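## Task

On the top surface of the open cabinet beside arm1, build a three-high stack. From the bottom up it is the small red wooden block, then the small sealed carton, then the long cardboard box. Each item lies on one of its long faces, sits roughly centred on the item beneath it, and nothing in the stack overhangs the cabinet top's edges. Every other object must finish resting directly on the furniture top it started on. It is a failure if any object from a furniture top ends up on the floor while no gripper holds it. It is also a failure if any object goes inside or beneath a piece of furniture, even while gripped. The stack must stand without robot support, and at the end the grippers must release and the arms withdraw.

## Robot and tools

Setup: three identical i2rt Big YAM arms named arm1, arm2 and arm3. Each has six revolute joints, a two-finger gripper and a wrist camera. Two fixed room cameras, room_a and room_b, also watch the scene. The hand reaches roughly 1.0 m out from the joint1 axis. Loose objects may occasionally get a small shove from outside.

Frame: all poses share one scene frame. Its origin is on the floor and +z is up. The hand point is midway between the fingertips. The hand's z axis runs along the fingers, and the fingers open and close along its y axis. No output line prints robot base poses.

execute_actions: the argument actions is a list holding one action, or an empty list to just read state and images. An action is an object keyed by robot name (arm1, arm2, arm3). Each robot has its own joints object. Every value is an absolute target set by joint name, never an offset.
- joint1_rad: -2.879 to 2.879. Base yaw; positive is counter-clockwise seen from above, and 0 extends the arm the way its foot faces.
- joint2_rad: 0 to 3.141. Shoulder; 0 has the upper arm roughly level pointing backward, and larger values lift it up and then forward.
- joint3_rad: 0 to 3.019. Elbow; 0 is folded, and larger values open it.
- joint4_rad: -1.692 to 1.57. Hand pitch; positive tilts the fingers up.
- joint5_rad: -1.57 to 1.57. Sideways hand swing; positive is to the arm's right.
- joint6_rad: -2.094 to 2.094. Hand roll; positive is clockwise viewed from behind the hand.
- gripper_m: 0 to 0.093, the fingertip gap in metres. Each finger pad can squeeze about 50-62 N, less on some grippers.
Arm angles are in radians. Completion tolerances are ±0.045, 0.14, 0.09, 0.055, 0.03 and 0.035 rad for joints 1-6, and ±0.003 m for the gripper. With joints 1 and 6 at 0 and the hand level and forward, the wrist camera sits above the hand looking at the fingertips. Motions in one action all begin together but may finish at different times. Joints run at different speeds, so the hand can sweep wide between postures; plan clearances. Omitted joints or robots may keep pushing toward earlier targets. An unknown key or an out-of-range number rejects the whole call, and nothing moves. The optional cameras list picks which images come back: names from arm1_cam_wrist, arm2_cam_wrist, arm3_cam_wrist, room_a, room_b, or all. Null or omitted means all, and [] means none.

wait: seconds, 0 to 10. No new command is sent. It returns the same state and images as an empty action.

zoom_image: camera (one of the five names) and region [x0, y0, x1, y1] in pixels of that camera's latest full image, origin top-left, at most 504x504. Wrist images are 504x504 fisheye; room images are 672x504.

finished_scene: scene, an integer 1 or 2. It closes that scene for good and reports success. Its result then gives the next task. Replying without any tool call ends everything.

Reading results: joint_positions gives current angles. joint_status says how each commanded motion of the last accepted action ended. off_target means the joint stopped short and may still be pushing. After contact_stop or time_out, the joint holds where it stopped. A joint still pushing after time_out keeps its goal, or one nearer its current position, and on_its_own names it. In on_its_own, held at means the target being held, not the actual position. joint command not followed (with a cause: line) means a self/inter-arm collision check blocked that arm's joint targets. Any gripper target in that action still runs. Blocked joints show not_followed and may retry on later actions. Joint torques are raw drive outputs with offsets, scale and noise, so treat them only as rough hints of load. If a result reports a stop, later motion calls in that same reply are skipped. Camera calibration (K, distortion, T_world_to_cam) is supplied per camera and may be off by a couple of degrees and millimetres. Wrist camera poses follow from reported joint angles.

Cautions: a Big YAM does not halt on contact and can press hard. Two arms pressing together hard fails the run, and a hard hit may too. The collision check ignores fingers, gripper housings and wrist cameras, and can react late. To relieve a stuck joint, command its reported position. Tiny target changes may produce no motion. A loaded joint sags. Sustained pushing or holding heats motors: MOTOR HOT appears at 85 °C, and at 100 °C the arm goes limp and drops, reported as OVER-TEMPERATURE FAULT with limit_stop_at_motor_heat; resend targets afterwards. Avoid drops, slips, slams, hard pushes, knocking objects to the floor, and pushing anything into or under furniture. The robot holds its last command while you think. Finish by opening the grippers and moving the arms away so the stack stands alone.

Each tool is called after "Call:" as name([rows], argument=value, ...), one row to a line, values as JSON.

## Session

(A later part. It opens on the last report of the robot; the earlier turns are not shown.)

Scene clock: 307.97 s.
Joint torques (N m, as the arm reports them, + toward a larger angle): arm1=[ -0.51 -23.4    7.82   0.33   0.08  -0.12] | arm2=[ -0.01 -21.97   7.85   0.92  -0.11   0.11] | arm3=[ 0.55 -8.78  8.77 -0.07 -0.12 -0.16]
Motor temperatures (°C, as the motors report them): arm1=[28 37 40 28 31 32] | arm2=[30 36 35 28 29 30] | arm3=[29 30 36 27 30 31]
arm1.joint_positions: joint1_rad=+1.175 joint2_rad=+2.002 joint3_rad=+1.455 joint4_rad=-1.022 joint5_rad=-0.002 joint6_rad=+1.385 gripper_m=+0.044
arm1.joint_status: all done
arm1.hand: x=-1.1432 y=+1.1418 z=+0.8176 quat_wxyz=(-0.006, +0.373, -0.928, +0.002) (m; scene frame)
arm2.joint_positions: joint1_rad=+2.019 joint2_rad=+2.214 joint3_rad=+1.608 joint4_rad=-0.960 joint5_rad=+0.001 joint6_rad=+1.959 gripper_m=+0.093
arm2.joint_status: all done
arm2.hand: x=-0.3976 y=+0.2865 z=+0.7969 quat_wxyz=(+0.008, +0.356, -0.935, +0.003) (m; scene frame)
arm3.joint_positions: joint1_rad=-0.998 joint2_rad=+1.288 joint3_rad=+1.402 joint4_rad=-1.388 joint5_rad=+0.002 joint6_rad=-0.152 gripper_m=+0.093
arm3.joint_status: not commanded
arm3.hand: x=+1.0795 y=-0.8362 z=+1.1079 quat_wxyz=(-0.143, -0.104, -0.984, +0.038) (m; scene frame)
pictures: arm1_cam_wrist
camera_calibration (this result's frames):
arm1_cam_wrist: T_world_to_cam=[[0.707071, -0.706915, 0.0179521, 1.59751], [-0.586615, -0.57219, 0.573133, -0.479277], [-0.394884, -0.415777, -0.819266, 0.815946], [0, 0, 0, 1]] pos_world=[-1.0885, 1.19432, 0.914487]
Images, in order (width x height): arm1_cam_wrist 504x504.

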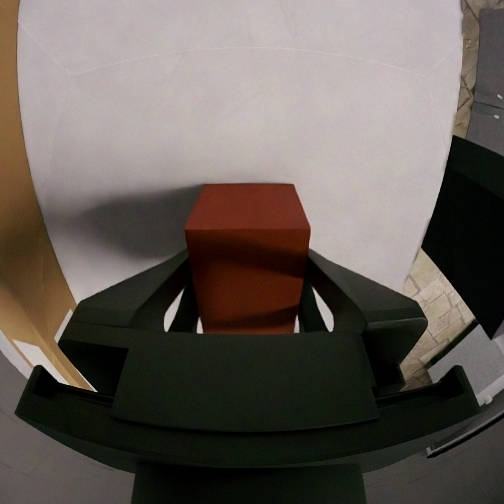

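Call:
execute_actions([
  {"arm1": {"joints": {"gripper_m": 0.093}}, "arm2": {"joints": {"joint2_rad": 2.05}}},
], cameras=["arm1_cam_wrist"])

Call:
execute_actions([
  {"arm1": {"joints": {"joint2_rad": 1.84}}, "arm2": {"joints": {"joint1_rad": 0.8, "joint2_rad": 1.6}}},
], cameras=["arm1_cam_wrist"])

Scene clock: 311.80 s.
Joint torques (N m, as the arm reports them, + toward a larger angle): arm1=[ -0.66 -23.14   7.84   0.33   0.07  -0.12] | arm2=[ -0.02 -18.39   8.94   1.22  -0.11   0.08] | arm3=[ 0.39 -8.84  8.87  0.03 -0.1  -0.21]
Motor temperatures (°C, as the motors report them): arm1=[28 38 40 28 31 32] | arm2=[30 36 35 28 29 30] | arm3=[29 30 36 27 30 31]
arm1.joint_positions: joint1_rad=+1.175 joint2_rad=+2.002 joint3_rad=+1.455 joint4_rad=-1.022 joint5_rad=-0.002 joint6_rad=+1.385 gripper_m=+0.093
arm1.joint_status: all done
arm1.hand: x=-1.1432 y=+1.1418 z=+0.8176 quat_wxyz=(-0.006, +0.373, -0.928, +0.002) (m; scene frame)
arm2.joint_positions: joint1_rad=+2.019 joint2_rad=+2.027 joint3_rad=+1.608 joint4_rad=-0.960 joint5_rad=+0.001 joint6_rad=+1.959 gripper_m=+0.093
arm2.joint_status: all done
arm2.hand: x=-0.4208 y=+0.3000 z=+0.9112 quat_wxyz=(+0.072, +0.353, -0.931, -0.065) (m; scene frame)
arm3.joint_positions: joint1_rad=-0.998 joint2_rad=+1.288 joint3_rad=+1.402 joint4_rad=-1.388 joint5_rad=+0.002 joint6_rad=-0.152 gripper_m=+0.093
arm3.joint_status: not commanded
arm3.hand: x=+1.0795 y=-0.8362 z=+1.1079 quat_wxyz=(-0.143, -0.104, -0.984, +0.038) (m; scene frame)
pictures: arm1_cam_wrist
camera_calibration (this result's frames):
arm1_cam_wrist: T_world_to_cam=[[0.707071, -0.706915, 0.0179521, 1.59751], [-0.586615, -0.57219, 0.573133, -0.479277], [-0.394884, -0.415777, -0.819266, 0.815946], [0, 0, 0, 1]] pos_world=[-1.0885, 1.19432, 0.914487]
Images, in order (width x height): arm1_cam_wrist 504x504.

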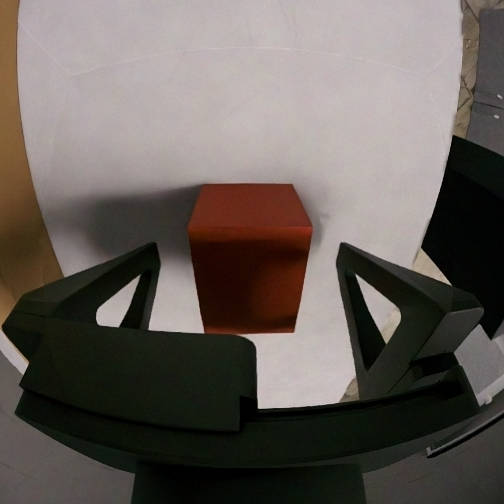

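Scene clock: 313.47 s.
Joint torques (N m, as the arm reports them, + toward a larger angle): arm1=[ -0.65 -20.04   9.74   0.62   0.08  -0.14] | arm2=[  0.86 -15.1   10.31   1.48  -0.16   0.07] | arm3=[-0.01 -8.73  8.94  0.04 -0.12 -0.18]
Motor temperatures (°C, as the motors report them): arm1=[28 38 40 28 31 32] | arm2=[30 36 35 28 29 30] | arm3=[29 30 36 27 30 31]
arm1.joint_positions: joint1_rad=+1.175 joint2_rad=+1.834 joint3_rad=+1.442 joint4_rad=-1.022 joint5_rad=-0.002 joint6_rad=+1.385 gripper_m=+0.093
arm1.joint_status: all done
arm1.hand: x=-1.1495 y=+1.1491 z=+0.9055 quat_wxyz=(+0.009, +0.373, -0.925, -0.074) (m; scene frame)
arm2.joint_positions: joint1_rad=+0.794 joint2_rad=+1.593 joint3_rad=+1.608 joint4_rad=-0.951 joint5_rad=+0.002 joint6_rad=+1.959 gripper_m=+0.093
arm2.joint_status: all done
arm2.hand: x=+0.2306 y=+0.6413 z=+1.1721 quat_wxyz=(+0.045, -0.236, -0.923, -0.302) (m; scene frame)
arm3.joint_positions: joint1_rad=-0.998 joint2_rad=+1.288 joint3_rad=+1.402 joint4_rad=-1.388 joint5_rad=+0.002 joint6_rad=-0.152 gripper_m=+0.093
arm3.joint_status: not commanded
arm3.hand: x=+1.0795 y=-0.8362 z=+1.1079 quat_wxyz=(-0.143, -0.104, -0.984, +0.038) (m; scene frame)
pictures: arm1_cam_wrist
camera_calibration (this result's frames):
arm1_cam_wrist: T_world_to_cam=[[0.703726, -0.697876, -0.133187, 1.72817], [-0.5379, -0.645815, 0.541836, -0.360237], [-0.464149, -0.309663, -0.829864, 0.696597], [0, 0, 0, 1]] pos_world=[-1.08661, 1.18911, 1.00344]
Images, in order (width x height): arm1_cam_wrist 504x504.

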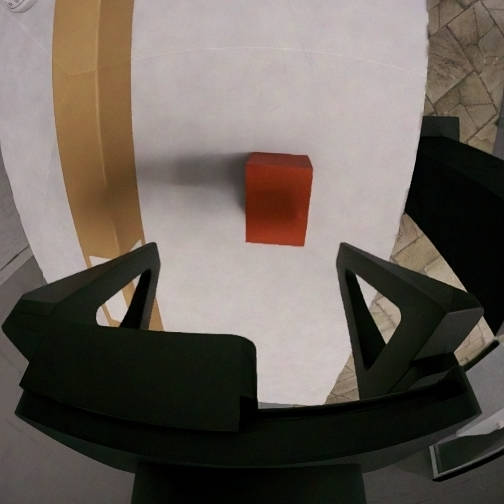

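Call:
execute_actions([
  {"arm1": {"joints": {"joint1_rad": -1.65, "joint2_rad": 1.91, "joint3_rad": 1.65, "joint4_rad": -1.275, "joint6_rad": 1.78}}, "arm2": {"joints": {"joint1_rad": 0.0, "joint2_rad": 1.2, "joint3_rad": 1.3, "joint4_rad": -1.4}}},
], cameras=["arm1_cam_wrist"])

Scene clock: 327.37 s.
Joint torques (N m, as the arm reports them, + toward a larger angle): arm1=[  1.63 -23.    11.35  -0.26  -0.06   0.13] | arm2=[-0.03 -7.77  8.12  0.16 -0.1   0.09] | arm3=[ 0.31 -9.26  8.8   0.18 -0.11 -0.23]
Motor temperatures (°C, as the motors report them): arm1=[28 37 41 28 31 32] | arm2=[30 35 36 28 29 30] | arm3=[29 30 36 27 30 31]
arm1.joint_positions: joint1_rad=-1.659 joint2_rad=+1.926 joint3_rad=+1.622 joint4_rad=-1.268 joint5_rad=+0.001 joint6_rad=+1.766 gripper_m=+0.093
arm1.joint_status: all done
arm1.hand: x=-0.3835 y=+0.2981 z=+0.9294 quat_wxyz=(-0.002, -0.941, -0.339, -0.007) (m; scene frame)
arm2.joint_positions: joint1_rad=+0.003 joint2_rad=+1.187 joint3_rad=+1.315 joint4_rad=-1.383 joint5_rad=+0.001 joint6_rad=+1.959 gripper_m=+0.093
arm2.joint_status: all done
arm2.hand: x=+0.4734 y=+0.2663 z=+1.1820 quat_wxyz=(-0.041, -0.594, -0.791, -0.143) (m; scene frame)
arm3.joint_positions: joint1_rad=-0.998 joint2_rad=+1.288 joint3_rad=+1.402 joint4_rad=-1.388 joint5_rad=+0.002 joint6_rad=-0.152 gripper_m=+0.093
arm3.joint_status: not commanded
arm3.hand: x=+1.0795 y=-0.8362 z=+1.1079 quat_wxyz=(-0.143, -0.104, -0.984, +0.038) (m; scene frame)
pictures: arm1_cam_wrist
camera_calibration (this result's frames):
arm1_cam_wrist: T_world_to_cam=[[-0.653222, 0.757166, 0.000308179, -0.479749], [0.610961, 0.526848, 0.590897, -0.465266], [0.447244, 0.386175, -0.806747, 0.929007], [0, 0, 0, 1]] pos_world=[-0.444617, 0.249615, 1.02455]
Images, in order (width x height): arm1_cam_wrist 504x504.

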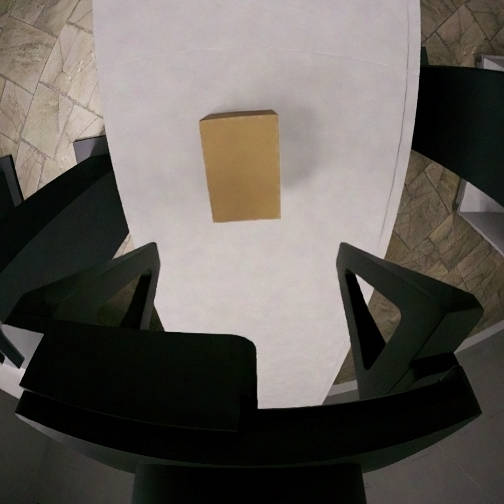

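Call:
execute_actions([
  {"arm1": {"joints": {"joint1_rad": -1.685, "joint2_rad": 2.008, "joint3_rad": 1.535, "joint4_rad": -1.062, "joint6_rad": 1.672}}},
], cameras=["arm1_cam_wrist"])

Scene clock: 335.37 s.
Joint torques (N m, as the arm reports them, + toward a larger angle): arm1=[ -0.12 -23.53   9.4    0.38  -0.06  -0.14] | arm2=[-0.18 -7.65  8.18  0.11 -0.1   0.08] | arm3=[ 0.17 -8.85  8.87  0.09 -0.15 -0.14]
Motor temperatures (°C, as the motors report them): arm1=[28 37 41 28 31 32] | arm2=[30 35 35 28 29 30] | arm3=[29 30 36 27 30 31]
arm1.joint_positions: joint1_rad=-1.678 joint2_rad=+2.027 joint3_rad=+1.521 joint4_rad=-1.070 joint5_rad=+0.001 joint6_rad=+1.686 gripper_m=+0.093
arm1.joint_status: all done
arm1.hand: x=-0.3882 y=+0.2892 z=+0.8371 quat_wxyz=(-0.001, -0.930, -0.368, -0.006) (m; scene frame)
arm2.joint_positions: joint1_rad=+0.003 joint2_rad=+1.187 joint3_rad=+1.315 joint4_rad=-1.383 joint5_rad=+0.001 joint6_rad=+1.959 gripper_m=+0.093
arm2.joint_status: not commanded
arm2.hand: x=+0.4734 y=+0.2663 z=+1.1820 quat_wxyz=(-0.041, -0.594, -0.791, -0.143) (m; scene frame)
arm3.joint_positions: joint1_rad=-0.998 joint2_rad=+1.288 joint3_rad=+1.402 joint4_rad=-1.388 joint5_rad=+0.002 joint6_rad=-0.152 gripper_m=+0.093
arm3.joint_status: not commanded
arm3.hand: x=+1.0795 y=-0.8362 z=+1.1079 quat_wxyz=(-0.143, -0.104, -0.984, +0.038) (m; scene frame)
pictures: arm1_cam_wrist
camera_calibration (this result's frames):
arm1_cam_wrist: T_world_to_cam=[[-0.698762, 0.715344, 0.003827, -0.484634], [0.579091, 0.56251, 0.590115, -0.425199], [0.419983, 0.414566, -0.80731, 0.841768], [0, 0, 0, 1]] pos_world=[-0.445943, 0.23689, 0.932339]
Images, in order (width x height): arm1_cam_wrist 504x504.

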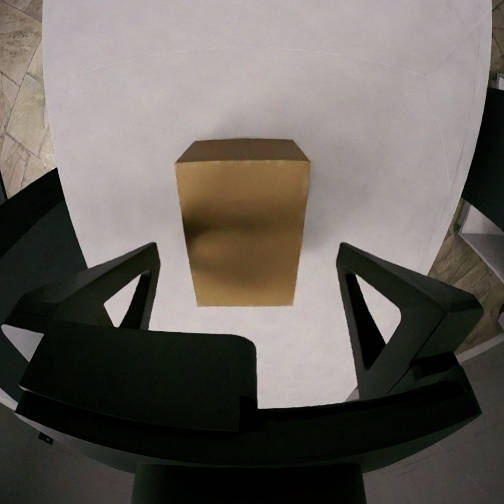

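Call:
execute_actions([
  {"arm1": {"joints": {"joint2_rad": 2.078, "joint3_rad": 1.497, "joint4_rad": -0.972}}},
], cameras=[])

Call:
execute_actions([
  {"arm1": {"joints": {"gripper_m": 0.04}}},
], cameras=["arm1_cam_wrist"])

Call:
execute_actions([
  {"arm1": {"joints": {"joint2_rad": 1.86, "joint3_rad": 1.62, "joint4_rad": -1.3}}},
], cameras=[])

Call:
execute_actions([
  {"arm1": {"joints": {"joint1_rad": 1.166, "joint6_rad": 1.373}}},
], cameras=["arm1_cam_wrist"])

Scene clock: 342.97 s.
Joint torques (N m, as the arm reports them, + toward a larger angle): arm1=[  0.12 -22.61   8.36   0.36  -0.06  -0.14] | arm2=[ 0.36 -7.09  8.01  0.13 -0.13  0.1 ] | arm3=[ 0.01 -9.02  8.81 -0.1  -0.1  -0.21]
Motor temperatures (°C, as the motors report them): arm1=[28 38 41 28 31 32] | arm2=[30 34 35 28 29 30] | arm3=[29 30 36 27 30 31]
arm1.joint_positions: joint1_rad=-1.678 joint2_rad=+2.083 joint3_rad=+1.490 joint4_rad=-0.981 joint5_rad=+0.001 joint6_rad=+1.685 gripper_m=+0.093
arm1.joint_status: all done
arm1.hand: x=-0.3873 y=+0.2890 z=+0.7955 quat_wxyz=(-0.002, -0.930, -0.368, -0.007) (m; scene frame)
arm2.joint_positions: joint1_rad=+0.003 joint2_rad=+1.187 joint3_rad=+1.315 joint4_rad=-1.383 joint5_rad=+0.001 joint6_rad=+1.959 gripper_m=+0.093
arm2.joint_status: not commanded
arm2.hand: x=+0.4734 y=+0.2663 z=+1.1820 quat_wxyz=(-0.041, -0.594, -0.791, -0.143) (m; scene frame)
arm3.joint_positions: joint1_rad=-0.998 joint2_rad=+1.288 joint3_rad=+1.402 joint4_rad=-1.388 joint5_rad=+0.002 joint6_rad=-0.152 gripper_m=+0.093
arm3.joint_status: not commanded
arm3.hand: x=+1.0795 y=-0.8362 z=+1.1079 quat_wxyz=(-0.143, -0.104, -0.984, +0.038) (m; scene frame)
pictures: none
No camera images: the call's "cameras" was empty. Leave "cameras" out to get every camera's image.

Scene clock: 343.57 s.
Joint torques (N m, as the arm reports them, + toward a larger angle): arm1=[  0.08 -22.83   8.38   0.31  -0.06  -0.13] | arm2=[ 0.22 -7.55  8.02  0.02 -0.12  0.12] | arm3=[ 0.31 -8.7   8.72  0.02 -0.14 -0.18]
Motor temperatures (°C, as the motors report them): arm1=[28 38 41 28 31 32] | arm2=[30 34 35 28 29 30] | arm3=[29 30 36 27 30 31]
arm1.joint_positions: joint1_rad=-1.678 joint2_rad=+2.083 joint3_rad=+1.490 joint4_rad=-0.979 joint5_rad=+0.001 joint6_rad=+1.685 gripper_m=+0.059
arm1.joint_status: gripper_m off_target (ended at +0.059, target +0.040)
arm1.hand: x=-0.3869 y=+0.2888 z=+0.7955 quat_wxyz=(-0.002, -0.930, -0.368, -0.007) (m; scene frame)
arm2.joint_positions: joint1_rad=+0.003 joint2_rad=+1.187 joint3_rad=+1.315 joint4_rad=-1.383 joint5_rad=+0.001 joint6_rad=+1.959 gripper_m=+0.093
arm2.joint_status: not commanded
arm2.hand: x=+0.4734 y=+0.2663 z=+1.1820 quat_wxyz=(-0.041, -0.594, -0.791, -0.143) (m; scene frame)
arm3.joint_positions: joint1_rad=-0.998 joint2_rad=+1.288 joint3_rad=+1.402 joint4_rad=-1.388 joint5_rad=+0.002 joint6_rad=-0.152 gripper_m=+0.093
arm3.joint_status: not commanded
arm3.hand: x=+1.0795 y=-0.8362 z=+1.1079 quat_wxyz=(-0.143, -0.104, -0.984, +0.038) (m; scene frame)
pictures: arm1_cam_wrist
camera_calibration (this result's frames):
arm1_cam_wrist: T_world_to_cam=[[-0.699279, 0.714849, -0.000702397, -0.479691], [0.576479, 0.564503, 0.590769, -0.403307], [0.422707, 0.412707, -0.80684, 0.809043], [0, 0, 0, 1]] pos_world=[-0.444928, 0.236677, 0.890694]
Images, in order (width x height): arm1_cam_wrist 504x504.

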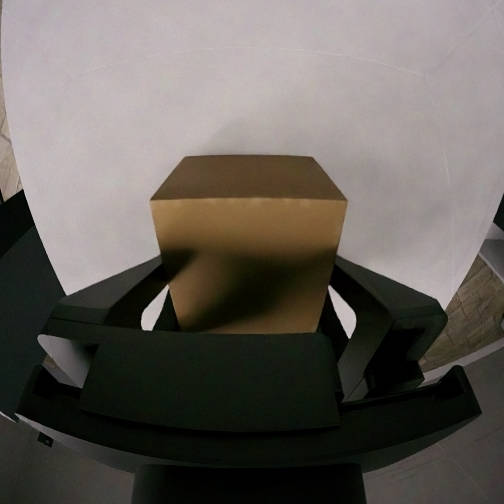

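Scene clock: 344.93 s.
Joint torques (N m, as the arm reports them, + toward a larger angle): arm1=[  0.11 -21.7   10.86  -0.27  -0.06  -0.14] | arm2=[ 0.01 -7.71  8.14  0.06 -0.11  0.08] | arm3=[ 0.02 -9.42  8.8   0.1  -0.12 -0.18]
Motor temperatures (°C, as the motors report them): arm1=[28 38 41 28 31 32] | arm2=[30 34 35 28 29 30] | arm3=[29 30 36 27 30 31]
arm1.joint_positions: joint1_rad=-1.678 joint2_rad=+1.872 joint3_rad=+1.598 joint4_rad=-1.293 joint5_rad=+0.001 joint6_rad=+1.685 gripper_m=+0.059
arm1.joint_status: all done
arm1.hand: x=-0.4012 y=+0.2986 z=+0.9500 quat_wxyz=(-0.004, -0.930, -0.368, -0.008) (m; scene frame)
arm2.joint_positions: joint1_rad=+0.003 joint2_rad=+1.187 joint3_rad=+1.315 joint4_rad=-1.383 joint5_rad=+0.001 joint6_rad=+1.959 gripper_m=+0.093
arm2.joint_status: not commanded
arm2.hand: x=+0.4734 y=+0.2663 z=+1.1820 quat_wxyz=(-0.041, -0.594, -0.791, -0.143) (m; scene frame)
arm3.joint_positions: joint1_rad=-0.998 joint2_rad=+1.288 joint3_rad=+1.402 joint4_rad=-1.388 joint5_rad=+0.002 joint6_rad=-0.152 gripper_m=+0.093
arm3.joint_status: not commanded
arm3.hand: x=+1.0795 y=-0.8362 z=+1.1079 quat_wxyz=(-0.143, -0.104, -0.984, +0.038) (m; scene frame)
pictures: none
No camera images: the call's "cameras" was empty. Leave "cameras" out to get every camera's image.

Scene clock: 347.53 s.
Joint torques (N m, as the arm reports them, + toward a larger angle): arm1=[ -0.73 -22.19  10.85  -0.24   0.09  -0.12] | arm2=[ 0.13 -7.52  8.16  0.13 -0.12  0.08] | arm3=[-0.07 -9.05  8.78  0.03 -0.15 -0.21]
Motor temperatures (°C, as the motors report them): arm1=[28 38 41 28 31 32] | arm2=[30 34 35 28 29 30] | arm3=[29 30 36 27 30 31]
arm1.joint_positions: joint1_rad=+1.176 joint2_rad=+1.873 joint3_rad=+1.598 joint4_rad=-1.293 joint5_rad=-0.003 joint6_rad=+1.385 gripper_m=+0.059
arm1.joint_status: all done
arm1.hand: x=-1.1454 y=+1.1405 z=+0.9384 quat_wxyz=(-0.006, +0.374, -0.927, +0.001) (m; scene frame)
arm2.joint_positions: joint1_rad=+0.003 joint2_rad=+1.187 joint3_rad=+1.315 joint4_rad=-1.383 joint5_rad=+0.001 joint6_rad=+1.959 gripper_m=+0.093
arm2.joint_status: not commanded
arm2.hand: x=+0.4734 y=+0.2663 z=+1.1820 quat_wxyz=(-0.041, -0.594, -0.791, -0.143) (m; scene frame)
arm3.joint_positions: joint1_rad=-0.998 joint2_rad=+1.288 joint3_rad=+1.402 joint4_rad=-1.388 joint5_rad=+0.002 joint6_rad=-0.152 gripper_m=+0.093
arm3.joint_status: not commanded
arm3.hand: x=+1.0795 y=-0.8362 z=+1.1079 quat_wxyz=(-0.143, -0.104, -0.984, +0.038) (m; scene frame)
pictures: arm1_cam_wrist
camera_calibration (this result's frames):
arm1_cam_wrist: T_world_to_cam=[[0.707906, -0.706108, 0.0167681, 1.59711], [-0.58541, -0.573287, 0.573269, -0.547958], [-0.395177, -0.415637, -0.819195, 0.913031], [0, 0, 0, 1]] pos_world=[-1.09058, 1.19309, 1.0353]
Images, in order (width x height): arm1_cam_wrist 504x504.

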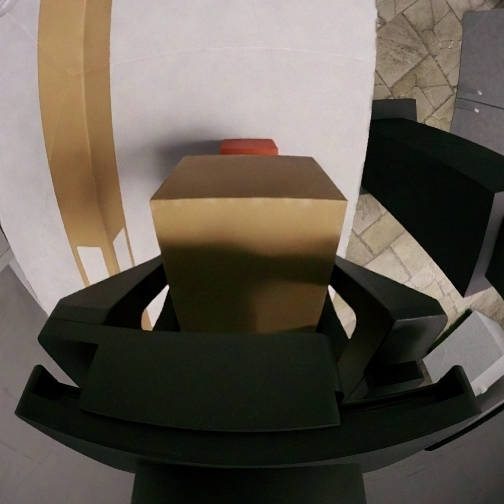

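Call:
execute_actions([
  {"arm1": {"joints": {"joint2_rad": 1.928, "joint3_rad": 1.517, "joint4_rad": -1.123}}},
], cameras=["arm1_cam_wrist"])

Scene clock: 354.23 s.
Joint torques (N m, as the arm reports them, + toward a larger angle): arm1=[ -0.68 -23.76   9.61   0.36   0.08  -0.12] | arm2=[-0.17 -7.7   8.17  0.09 -0.11  0.09] | arm3=[ 0.14 -8.75  8.82  0.09 -0.09 -0.18]
Motor temperatures (°C, as the motors report them): arm1=[28 38 41 28 31 32] | arm2=[30 34 35 28 29 30] | arm3=[29 29 36 27 30 31]
arm1.joint_positions: joint1_rad=+1.176 joint2_rad=+1.951 joint3_rad=+1.502 joint4_rad=-1.131 joint5_rad=-0.002 joint6_rad=+1.385 gripper_m=+0.059
arm1.joint_status: all done
arm1.hand: x=-1.1439 y=+1.1404 z=+0.8615 quat_wxyz=(-0.007, +0.374, -0.927, +0.007) (m; scene frame)
arm2.joint_positions: joint1_rad=+0.003 joint2_rad=+1.187 joint3_rad=+1.315 joint4_rad=-1.383 joint5_rad=+0.001 joint6_rad=+1.959 gripper_m=+0.093
arm2.joint_status: not commanded
arm2.hand: x=+0.4734 y=+0.2663 z=+1.1820 quat_wxyz=(-0.041, -0.594, -0.791, -0.143) (m; scene frame)
arm3.joint_positions: joint1_rad=-0.998 joint2_rad=+1.288 joint3_rad=+1.402 joint4_rad=-1.388 joint5_rad=+0.002 joint6_rad=-0.152 gripper_m=+0.093
arm3.joint_status: not commanded
arm3.hand: x=+1.0795 y=-0.8362 z=+1.1079 quat_wxyz=(-0.143, -0.104, -0.984, +0.038) (m; scene frame)
pictures: arm1_cam_wrist
camera_calibration (this result's frames):
arm1_cam_wrist: T_world_to_cam=[[0.707646, -0.706011, 0.0280445, 1.58716], [-0.589287, -0.567822, 0.574735, -0.515022], [-0.389844, -0.423235, -0.817859, 0.864188], [0, 0, 0, 1]] pos_world=[-1.08974, 1.19386, 0.958274]
Images, in order (width x height): arm1_cam_wrist 504x504.

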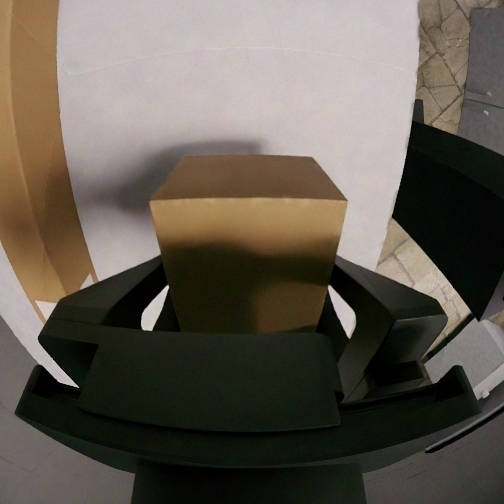

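Call:
execute_actions([
  {"arm1": {"joints": {"joint3_rad": 1.482, "joint4_rad": -1.093}}},
], cameras=["arm1_cam_wrist"])

Scene clock: 356.50 s.
Joint torques (N m, as the arm reports them, + toward a larger angle): arm1=[ -0.71 -22.57   8.3    0.35   0.08  -0.12] | arm2=[ 0.43 -7.23  8.1   0.1  -0.09  0.11] | arm3=[ 0.02 -9.08  8.61  0.25 -0.16 -0.2 ]
Motor temperatures (°C, as the motors report them): arm1=[28 38 41 28 31 32] | arm2=[30 34 35 28 29 30] | arm3=[29 29 36 27 30 31]
arm1.joint_positions: joint1_rad=+1.175 joint2_rad=+1.944 joint3_rad=+1.482 joint4_rad=-1.101 joint5_rad=-0.002 joint6_rad=+1.385 gripper_m=+0.059
arm1.joint_status: all done
arm1.hand: x=-1.1435 y=+1.1404 z=+0.8585 quat_wxyz=(-0.006, +0.374, -0.927, -0.001) (m; scene frame)
arm2.joint_positions: joint1_rad=+0.003 joint2_rad=+1.187 joint3_rad=+1.315 joint4_rad=-1.383 joint5_rad=+0.001 joint6_rad=+1.959 gripper_m=+0.093
arm2.joint_status: not commanded
arm2.hand: x=+0.4734 y=+0.2663 z=+1.1820 quat_wxyz=(-0.041, -0.594, -0.791, -0.143) (m; scene frame)
arm3.joint_positions: joint1_rad=-0.998 joint2_rad=+1.288 joint3_rad=+1.402 joint4_rad=-1.388 joint5_rad=+0.002 joint6_rad=-0.152 gripper_m=+0.093
arm3.joint_status: not commanded
arm3.hand: x=+1.0795 y=-0.8362 z=+1.1079 quat_wxyz=(-0.143, -0.104, -0.984, +0.038) (m; scene frame)
pictures: arm1_cam_wrist
camera_calibration (this result's frames):
arm1_cam_wrist: T_world_to_cam=[[0.707734, -0.70639, 0.0112416, 1.60192], [-0.583967, -0.575975, 0.572044, -0.4954], [-0.397612, -0.41142, -0.820146, 0.841407], [0, 0, 0, 1]] pos_world=[-1.08848, 1.19242, 0.955459]
Images, in order (width x height): arm1_cam_wrist 504x504.

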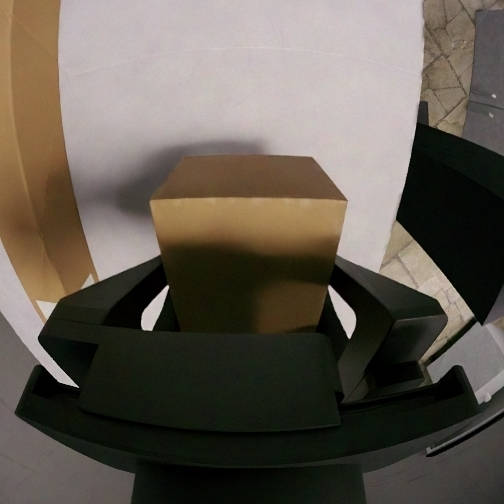

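Call:
execute_actions([
  {"arm1": {"joints": {"gripper_m": 0.093}}},
], cameras=["arm1_cam_wrist"])

Call:
execute_actions([
  {"arm1": {"joints": {"joint2_rad": 1.79}}},
], cameras=["arm1_cam_wrist"])

Scene clock: 359.50 s.
Joint torques (N m, as the arm reports them, + toward a larger angle): arm1=[ -0.72 -22.35   8.35   0.37   0.08  -0.12] | arm2=[ 0.11 -7.48  8.11  0.15 -0.12  0.12] | arm3=[-0.12 -8.91  8.81  0.14 -0.14 -0.22]
Motor temperatures (°C, as the motors report them): arm1=[28 38 41 28 31 32] | arm2=[30 34 35 28 29 30] | arm3=[29 29 36 27 30 31]
arm1.joint_positions: joint1_rad=+1.175 joint2_rad=+1.944 joint3_rad=+1.480 joint4_rad=-1.101 joint5_rad=-0.002 joint6_rad=+1.385 gripper_m=+0.093
arm1.joint_status: all done
arm1.hand: x=-1.1431 y=+1.1397 z=+0.8578 quat_wxyz=(-0.006, +0.374, -0.927, -0.001) (m; scene frame)
arm2.joint_positions: joint1_rad=+0.003 joint2_rad=+1.187 joint3_rad=+1.315 joint4_rad=-1.383 joint5_rad=+0.001 joint6_rad=+1.959 gripper_m=+0.093
arm2.joint_status: not commanded
arm2.hand: x=+0.4734 y=+0.2663 z=+1.1820 quat_wxyz=(-0.041, -0.594, -0.791, -0.143) (m; scene frame)
arm3.joint_positions: joint1_rad=-0.998 joint2_rad=+1.288 joint3_rad=+1.402 joint4_rad=-1.388 joint5_rad=+0.002 joint6_rad=-0.152 gripper_m=+0.093
arm3.joint_status: not commanded
arm3.hand: x=+1.0795 y=-0.8362 z=+1.1079 quat_wxyz=(-0.143, -0.104, -0.984, +0.038) (m; scene frame)
pictures: arm1_cam_wrist
camera_calibration (this result's frames):
arm1_cam_wrist: T_world_to_cam=[[0.707702, -0.70639, 0.0131083, 1.59951], [-0.584581, -0.575046, 0.572351, -0.497174], [-0.396765, -0.412717, -0.819904, 0.843017], [0, 0, 0, 1]] pos_world=[-1.08813, 1.19191, 0.954785]
Images, in order (width x height): arm1_cam_wrist 504x504.

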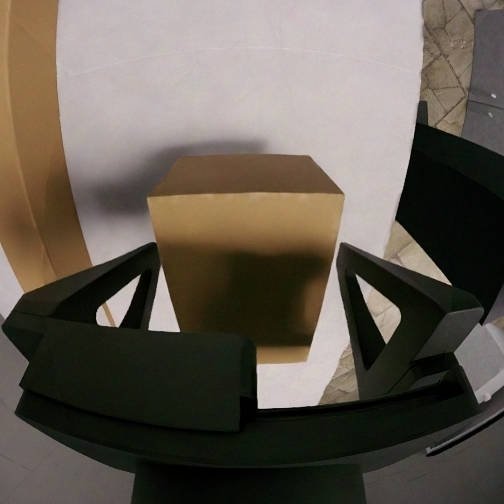

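Scene clock: 360.67 s.
Joint torques (N m, as the arm reports them, + toward a larger angle): arm1=[ -0.64 -19.32  10.19   0.62   0.08  -0.13] | arm2=[-0.15 -7.39  8.22  0.14 -0.13  0.07] | arm3=[-0.01 -8.51  8.79  0.1  -0.11 -0.17]
Motor temperatures (°C, as the motors report them): arm1=[28 38 41 28 31 32] | arm2=[30 34 35 28 29 30] | arm3=[29 29 36 27 30 31]
arm1.joint_positions: joint1_rad=+1.175 joint2_rad=+1.784 joint3_rad=+1.469 joint4_rad=-1.101 joint5_rad=-0.002 joint6_rad=+1.385 gripper_m=+0.093
arm1.joint_status: all done
arm1.hand: x=-1.1462 y=+1.1423 z=+0.9411 quat_wxyz=(+0.009, +0.373, -0.925, -0.073) (m; scene frame)
arm2.joint_positions: joint1_rad=+0.003 joint2_rad=+1.187 joint3_rad=+1.315 joint4_rad=-1.383 joint5_rad=+0.001 joint6_rad=+1.959 gripper_m=+0.093
arm2.joint_status: not commanded
arm2.hand: x=+0.4734 y=+0.2663 z=+1.1820 quat_wxyz=(-0.041, -0.594, -0.791, -0.143) (m; scene frame)
arm3.joint_positions: joint1_rad=-0.998 joint2_rad=+1.288 joint3_rad=+1.402 joint4_rad=-1.388 joint5_rad=+0.002 joint6_rad=-0.152 gripper_m=+0.093
arm3.joint_status: not commanded
arm3.hand: x=+1.0795 y=-0.8362 z=+1.1079 quat_wxyz=(-0.143, -0.104, -0.984, +0.038) (m; scene frame)
pictures: arm1_cam_wrist
camera_calibration (this result's frames):
arm1_cam_wrist: T_world_to_cam=[[0.70433, -0.697479, -0.132068, 1.72504], [-0.537758, -0.645691, 0.542125, -0.382363], [-0.463396, -0.310814, -0.829855, 0.727731], [0, 0, 0, 1]] pos_world=[-1.08339, 1.18248, 1.03902]
Images, in order (width x height): arm1_cam_wrist 504x504.

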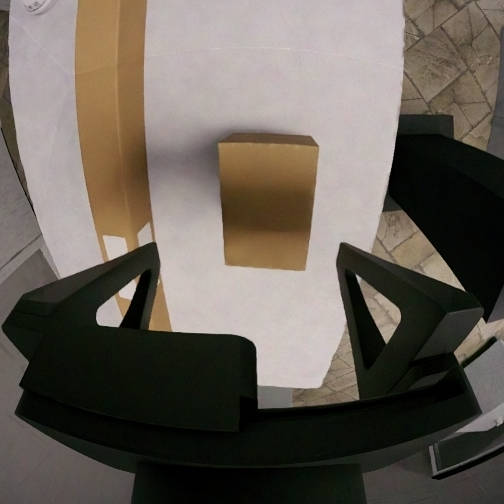

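Call:
execute_actions([
  {"arm1": {"joints": {"joint1_rad": 1.0, "joint2_rad": 1.95, "joint3_rad": 2.2, "joint4_rad": -1.69, "joint6_rad": 1.27}}},
], cameras=["arm1_cam_wrist"])

Scene clock: 368.07 s.
Joint torques (N m, as the arm reports them, + toward a larger angle): arm1=[  0.37 -22.36  11.87  -0.02   0.01  -0.15] | arm2=[ 0.42 -7.65  8.14  0.18 -0.11  0.08] | arm3=[ 0.58 -9.14  8.73  0.13 -0.1  -0.2 ]
Motor temperatures (°C, as the motors report them): arm1=[28 38 41 28 31 32] | arm2=[30 34 35 28 29 30] | arm3=[29 29 36 27 30 31]
arm1.joint_positions: joint1_rad=+0.997 joint2_rad=+1.946 joint3_rad=+2.172 joint4_rad=-1.683 joint5_rad=+0.000 joint6_rad=+1.284 gripper_m=+0.093
arm1.joint_status: all done
arm1.hand: x=-1.0804 y=+1.2402 z=+1.1165 quat_wxyz=(-0.005, +0.338, -0.940, -0.055) (m; scene frame)
arm2.joint_positions: joint1_rad=+0.003 joint2_rad=+1.187 joint3_rad=+1.315 joint4_rad=-1.383 joint5_rad=+0.001 joint6_rad=+1.959 gripper_m=+0.093
arm2.joint_status: not commanded
arm2.hand: x=+0.4734 y=+0.2663 z=+1.1820 quat_wxyz=(-0.041, -0.594, -0.791, -0.143) (m; scene frame)
arm3.joint_positions: joint1_rad=-0.998 joint2_rad=+1.288 joint3_rad=+1.402 joint4_rad=-1.388 joint5_rad=+0.002 joint6_rad=-0.152 gripper_m=+0.093
arm3.joint_status: not commanded
arm3.hand: x=+1.0795 y=-0.8362 z=+1.1079 quat_wxyz=(-0.143, -0.104, -0.984, +0.038) (m; scene frame)
pictures: arm1_cam_wrist
camera_calibration (this result's frames):
arm1_cam_wrist: T_world_to_cam=[[0.65056, -0.754193, -0.0892438, 1.73456], [-0.604601, -0.585436, 0.540113, -0.52357], [-0.459596, -0.297419, -0.836847, 0.929537], [0, 0, 0, 1]] pos_world=[-1.01777, 1.27813, 1.21547]
Images, in order (width x height): arm1_cam_wrist 504x504.

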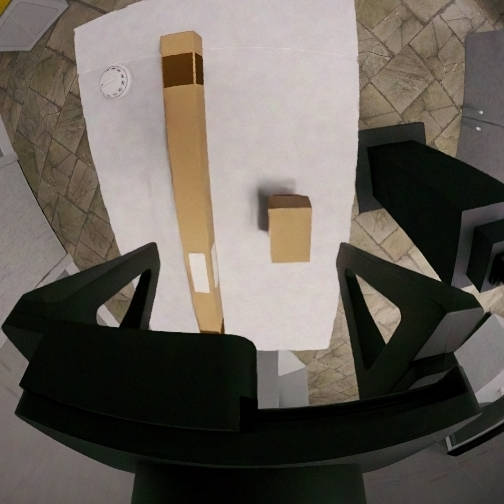

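Call:
zoom_image(camera="arm1_cam_wrist", region=[60, 0, 380, 120])

Region (60, 0, 380, 120) of arm1_cam_wrist's 504x504 image, scaled by 1.575, with more detail than that image has; it fills the top 189 rows of this view, and the rest is white.

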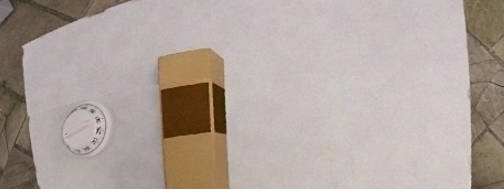

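Call:
zoom_image(camera="arm1_cam_wrist", region=[160, 230, 340, 360])

Region (160, 230, 340, 360) of arm1_cam_wrist's 504x504 image, scaled by 2.800, with more detail than that image has.

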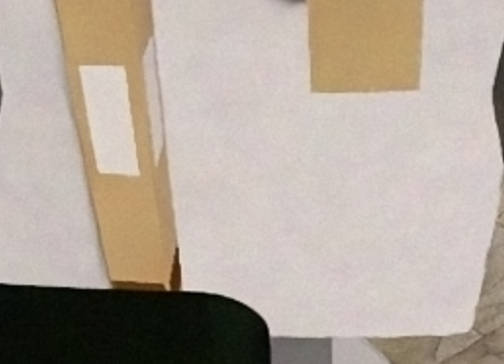

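Call:
execute_actions([
  {"arm1": {"joints": {"joint1_rad": 1.235, "joint2_rad": 2.32, "joint4_rad": -1.405, "joint6_rad": 1.528}}},
], cameras=["arm1_cam_wrist"])

Scene clock: 388.27 s.
Joint torques (N m, as the arm reports them, + toward a larger angle): arm1=[  0.72 -27.77  12.09   0.26   0.04   0.13] | arm2=[ 0.15 -7.29  8.15  0.24 -0.11  0.11] | arm3=[ 0.26 -9.    8.92  0.15 -0.14 -0.2 ]
Motor temperatures (°C, as the motors report them): arm1=[28 38 42 28 31 32] | arm2=[30 34 35 28 29 30] | arm3=[29 29 36 27 30 31]
arm1.joint_positions: joint1_rad=+1.228 joint2_rad=+2.319 joint3_rad=+2.167 joint4_rad=-1.411 joint5_rad=-0.001 joint6_rad=+1.514 gripper_m=+0.093
arm1.joint_status: all done
arm1.hand: x=-1.2518 y=+1.2375 z=+0.8722 quat_wxyz=(-0.006, +0.338, -0.941, -0.001) (m; scene frame)
arm2.joint_positions: joint1_rad=+0.003 joint2_rad=+1.187 joint3_rad=+1.315 joint4_rad=-1.383 joint5_rad=+0.001 joint6_rad=+1.959 gripper_m=+0.093
arm2.joint_status: not commanded
arm2.hand: x=+0.4734 y=+0.2663 z=+1.1820 quat_wxyz=(-0.041, -0.594, -0.791, -0.143) (m; scene frame)
arm3.joint_positions: joint1_rad=-0.998 joint2_rad=+1.288 joint3_rad=+1.402 joint4_rad=-1.388 joint5_rad=+0.002 joint6_rad=-0.152 gripper_m=+0.093
arm3.joint_status: not commanded
arm3.hand: x=+1.0795 y=-0.8362 z=+1.1079 quat_wxyz=(-0.143, -0.104, -0.984, +0.038) (m; scene frame)
pictures: arm1_cam_wrist
camera_calibration (this result's frames):
arm1_cam_wrist: T_world_to_cam=[[0.651525, -0.758538, 0.011644, 1.74082], [-0.626827, -0.529623, 0.571479, -0.62107], [-0.427321, -0.379631, -0.820534, 0.773423], [0, 0, 0, 1]] pos_world=[-1.19299, 1.28516, 0.969278]
Images, in order (width x height): arm1_cam_wrist 504x504.

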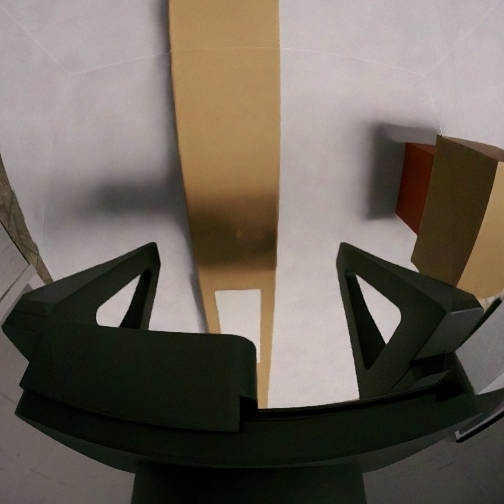

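Call:
execute_actions(actions=[])

Scene clock: 397.30 s.
Joint torques (N m, as the arm reports them, + toward a larger angle): arm1=[  0.62 -27.31  12.13   0.26   0.05   0.13] | arm2=[-0.02 -7.58  7.95  0.21 -0.09  0.07] | arm3=[ 0.52 -9.31  8.67  0.18 -0.1  -0.16]
Motor temperatures (°C, as the motors report them): arm1=[28 38 42 28 31 32] | arm2=[30 34 35 28 29 30] | arm3=[29 29 36 27 30 31]
arm1.joint_positions: joint1_rad=+1.228 joint2_rad=+2.319 joint3_rad=+2.167 joint4_rad=-1.411 joint5_rad=-0.001 joint6_rad=+1.514 gripper_m=+0.093
arm1.joint_status: all done
arm1.hand: x=-1.2518 y=+1.2375 z=+0.8722 quat_wxyz=(-0.006, +0.338, -0.941, -0.001) (m; scene frame)
arm2.joint_positions: joint1_rad=+0.003 joint2_rad=+1.187 joint3_rad=+1.315 joint4_rad=-1.383 joint5_rad=+0.001 joint6_rad=+1.959 gripper_m=+0.093
arm2.joint_status: not commanded
arm2.hand: x=+0.4734 y=+0.2663 z=+1.1820 quat_wxyz=(-0.041, -0.594, -0.791, -0.143) (m; scene frame)
arm3.joint_positions: joint1_rad=-0.998 joint2_rad=+1.288 joint3_rad=+1.402 joint4_rad=-1.388 joint5_rad=+0.002 joint6_rad=-0.152 gripper_m=+0.093
arm3.joint_status: not commanded
arm3.hand: x=+1.0795 y=-0.8362 z=+1.1079 quat_wxyz=(-0.143, -0.104, -0.984, +0.038) (m; scene frame)
pictures: arm1_cam_wrist, arm2_cam_wrist, arm3_cam_wrist, room_a, room_b
camera_calibration (this result's frames):
arm1_cam_wrist: T_world_to_cam=[[0.651525, -0.758538, 0.011644, 1.74082], [-0.626827, -0.529623, 0.571479, -0.62107], [-0.427321, -0.379631, -0.820534, 0.773423], [0, 0, 0, 1]] pos_world=[-1.19299, 1.28516, 0.969278]
arm2_cam_wrist: T_world_to_cam=[[-0.923602, -0.259404, -0.282256, 0.842239], [-0.382529, 0.671877, 0.634234, -0.738622], [0.0251186, 0.693751, -0.719777, 0.779193], [0, 0, 0, 1]] pos_world=[0.475778, 0.174177, 1.26703]
arm3_cam_wrist: T_world_to_cam=[[-0.208147, -0.976815, 0.0500697, -0.646994], [-0.920468, 0.212938, 0.327713, 0.809886], [-0.330777, 0.0221251, -0.943449, 1.54701], [0, 0, 0, 1]] pos_world=[1.12252, -0.838677, 1.22651]
Images, in order (width x height): arm1_cam_wrist 504x504, arm2_cam_wrist 504x504, arm3_cam_wrist 504x504, room_a 672x504, room_b 672x504.

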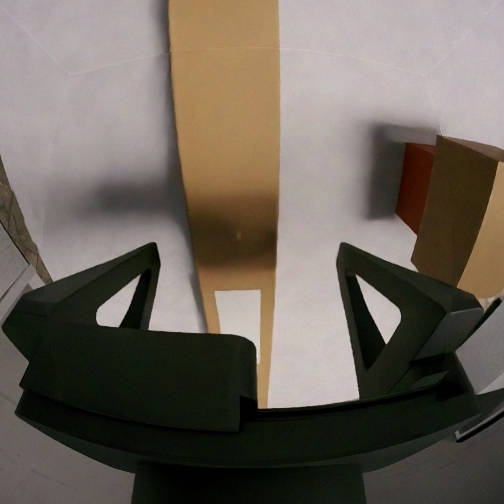

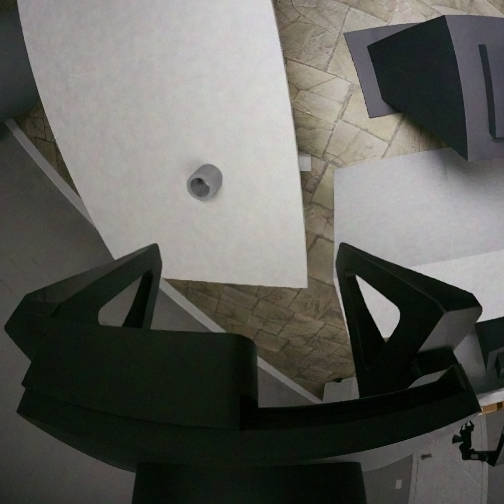

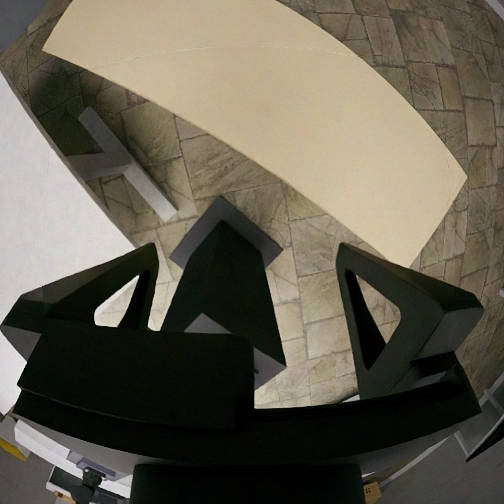

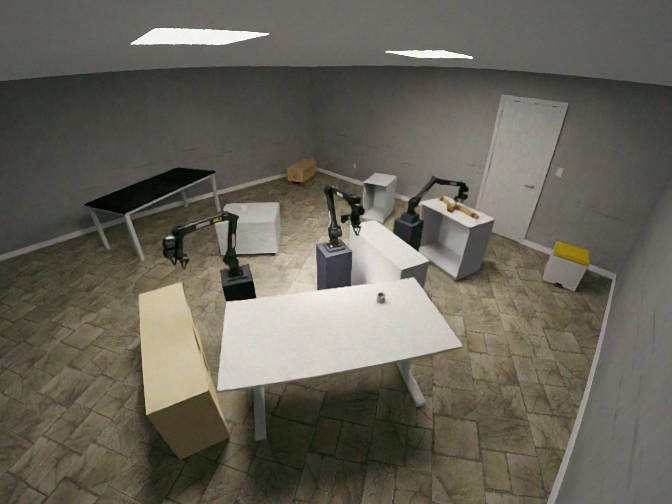

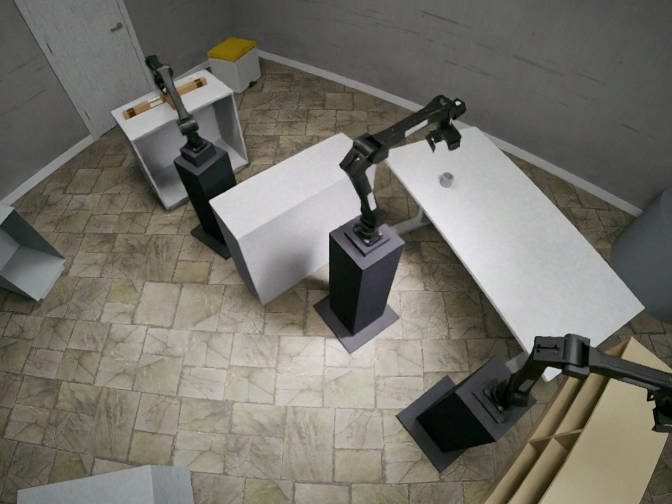

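Call:
execute_actions([
  {"arm1": {"joints": {"joint1_rad": 1.25, "joint2_rad": 2.39, "joint3_rad": 2.2, "joint4_rad": -1.33, "joint6_rad": 1.53}}},
], cameras=["arm1_cam_wrist", "room_b"])

Scene clock: 400.00 s.
Joint torques (N m, as the arm reports them, + toward a larger angle): arm1=[  0.95 -28.91  12.05   0.35   0.04   0.13] | arm2=[ 0.18 -7.12  8.11  0.19 -0.13  0.07] | arm3=[-0.01 -9.02  8.79  0.03 -0.11 -0.21]
Motor temperatures (°C, as the motors report them): arm1=[28 39 43 28 31 32] | arm2=[30 34 35 28 29 30] | arm3=[29 29 36 27 30 31]
arm1.joint_positions: joint1_rad=+1.242 joint2_rad=+2.402 joint3_rad=+2.167 joint4_rad=-1.338 joint5_rad=-0.001 joint6_rad=+1.516 gripper_m=+0.093
arm1.joint_status: all done
arm1.hand: x=-1.2644 y=+1.2394 z=+0.8148 quat_wxyz=(-0.008, +0.343, -0.939, +0.004) (m; scene frame)
arm2.joint_positions: joint1_rad=+0.003 joint2_rad=+1.187 joint3_rad=+1.315 joint4_rad=-1.383 joint5_rad=+0.001 joint6_rad=+1.959 gripper_m=+0.093
arm2.joint_status: not commanded
arm2.hand: x=+0.4734 y=+0.2663 z=+1.1820 quat_wxyz=(-0.041, -0.594, -0.791, -0.143) (m; scene frame)
arm3.joint_positions: joint1_rad=-0.998 joint2_rad=+1.288 joint3_rad=+1.402 joint4_rad=-1.388 joint5_rad=+0.002 joint6_rad=-0.152 gripper_m=+0.093
arm3.joint_status: not commanded
arm3.hand: x=+1.0795 y=-0.8362 z=+1.1079 quat_wxyz=(-0.143, -0.104, -0.984, +0.038) (m; scene frame)
pictures: arm1_cam_wrist, room_b
camera_calibration (this result's frames):
arm1_cam_wrist: T_world_to_cam=[[0.65996, -0.750988, 0.0216827, 1.74426], [-0.624215, -0.532035, 0.572096, -0.589369], [-0.418101, -0.391095, -0.8199, 0.746945], [0, 0, 0, 1]] pos_world=[-1.20673, 1.28848, 0.911776]
Images, in order (width x height): arm1_cam_wrist 504x504, room_b 672x504.

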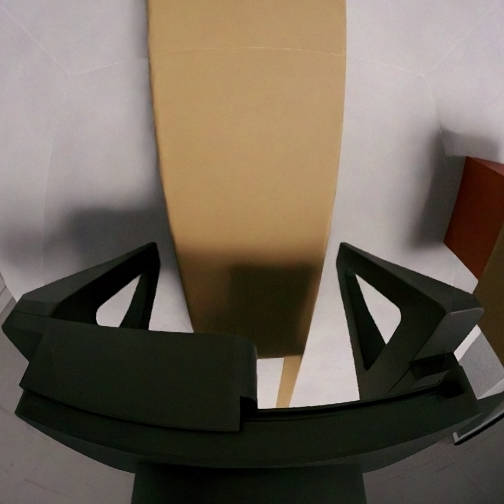

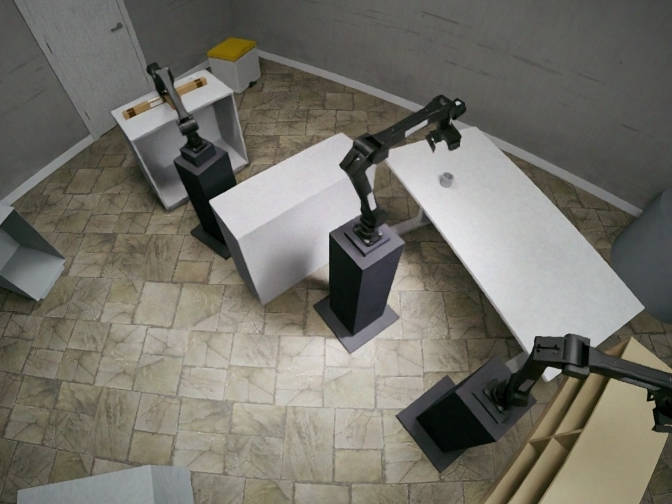

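Well centred. Close the gripper.

Call:
execute_actions([
  {"arm1": {"joints": {"gripper_m": 0.03}}},
], cameras=[])

Call:
execute_actions([
  {"arm1": {"joints": {"joint2_rad": 2.13, "joint4_rad": -1.6}}},
], cameras=["arm1_cam_wrist", "room_b"])

Scene clock: 403.10 s.
Joint torques (N m, as the arm reports them, + toward a larger angle): arm1=[  0.74 -29.06  11.96   0.33   0.05   0.1 ] | arm2=[ 0.54 -7.48  8.2   0.02 -0.1   0.08] | arm3=[ 0.16 -9.06  8.89  0.08 -0.11 -0.24]
Motor temperatures (°C, as the motors report them): arm1=[28 39 43 28 31 32] | arm2=[30 34 35 28 29 30] | arm3=[29 29 36 27 30 31]
arm1.joint_positions: joint1_rad=+1.242 joint2_rad=+2.402 joint3_rad=+2.167 joint4_rad=-1.338 joint5_rad=-0.001 joint6_rad=+1.519 gripper_m=+0.049
arm1.joint_status: gripper_m off_target (ended at +0.049, target +0.030)
arm1.hand: x=-1.2645 y=+1.2394 z=+0.8148 quat_wxyz=(-0.008, +0.342, -0.940, +0.003) (m; scene frame)
arm2.joint_positions: joint1_rad=+0.003 joint2_rad=+1.187 joint3_rad=+1.315 joint4_rad=-1.383 joint5_rad=+0.001 joint6_rad=+1.959 gripper_m=+0.093
arm2.joint_status: not commanded
arm2.hand: x=+0.4734 y=+0.2663 z=+1.1820 quat_wxyz=(-0.041, -0.594, -0.791, -0.143) (m; scene frame)
arm3.joint_positions: joint1_rad=-0.998 joint2_rad=+1.288 joint3_rad=+1.402 joint4_rad=-1.388 joint5_rad=+0.002 joint6_rad=-0.152 gripper_m=+0.093
arm3.joint_status: not commanded
arm3.hand: x=+1.0795 y=-0.8362 z=+1.1079 quat_wxyz=(-0.143, -0.104, -0.984, +0.038) (m; scene frame)
pictures: none
No camera images: the call's "cameras" was empty. Leave "cameras" out to get every camera's image.

Scene clock: 404.67 s.
Joint torques (N m, as the arm reports them, + toward a larger angle): arm1=[  0.74 -27.19  10.77  -0.24   0.05   0.1 ] | arm2=[-0.3  -7.44  8.18  0.1  -0.12  0.06] | arm3=[ 0.03 -8.59  8.74  0.2  -0.11 -0.19]
Motor temperatures (°C, as the motors report them): arm1=[28 39 43 28 31 32] | arm2=[30 34 35 28 29 30] | arm3=[29 29 36 27 30 31]
arm1.joint_positions: joint1_rad=+1.242 joint2_rad=+2.145 joint3_rad=+2.185 joint4_rad=-1.594 joint5_rad=-0.001 joint6_rad=+1.519 gripper_m=+0.049
arm1.joint_status: all done
arm1.hand: x=-1.2385 y=+1.2009 z=+0.9952 quat_wxyz=(-0.005, +0.342, -0.940, -0.005) (m; scene frame)
arm2.joint_positions: joint1_rad=+0.003 joint2_rad=+1.187 joint3_rad=+1.315 joint4_rad=-1.383 joint5_rad=+0.001 joint6_rad=+1.959 gripper_m=+0.093
arm2.joint_status: not commanded
arm2.hand: x=+0.4734 y=+0.2663 z=+1.1820 quat_wxyz=(-0.041, -0.594, -0.791, -0.143) (m; scene frame)
arm3.joint_positions: joint1_rad=-0.998 joint2_rad=+1.288 joint3_rad=+1.402 joint4_rad=-1.388 joint5_rad=+0.002 joint6_rad=-0.152 gripper_m=+0.093
arm3.joint_status: not commanded
arm3.hand: x=+1.0795 y=-0.8362 z=+1.1079 quat_wxyz=(-0.143, -0.104, -0.984, +0.038) (m; scene frame)
pictures: arm1_cam_wrist, room_b
camera_calibration (this result's frames):
arm1_cam_wrist: T_world_to_cam=[[0.657996, -0.753015, 0.0030062, 1.71296], [-0.619265, -0.538843, 0.571104, -0.681585], [-0.42843, -0.377646, -0.820873, 0.862746], [0, 0, 0, 1]] pos_world=[-1.17958, 1.24843, 1.09231]
Images, in order (width x height): arm1_cam_wrist 504x504, room_b 672x504.

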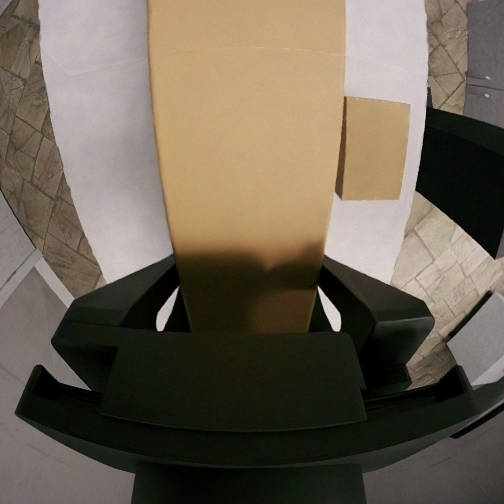

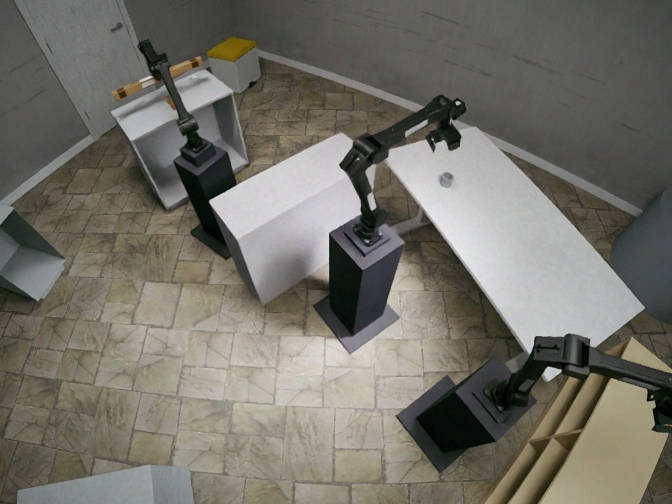

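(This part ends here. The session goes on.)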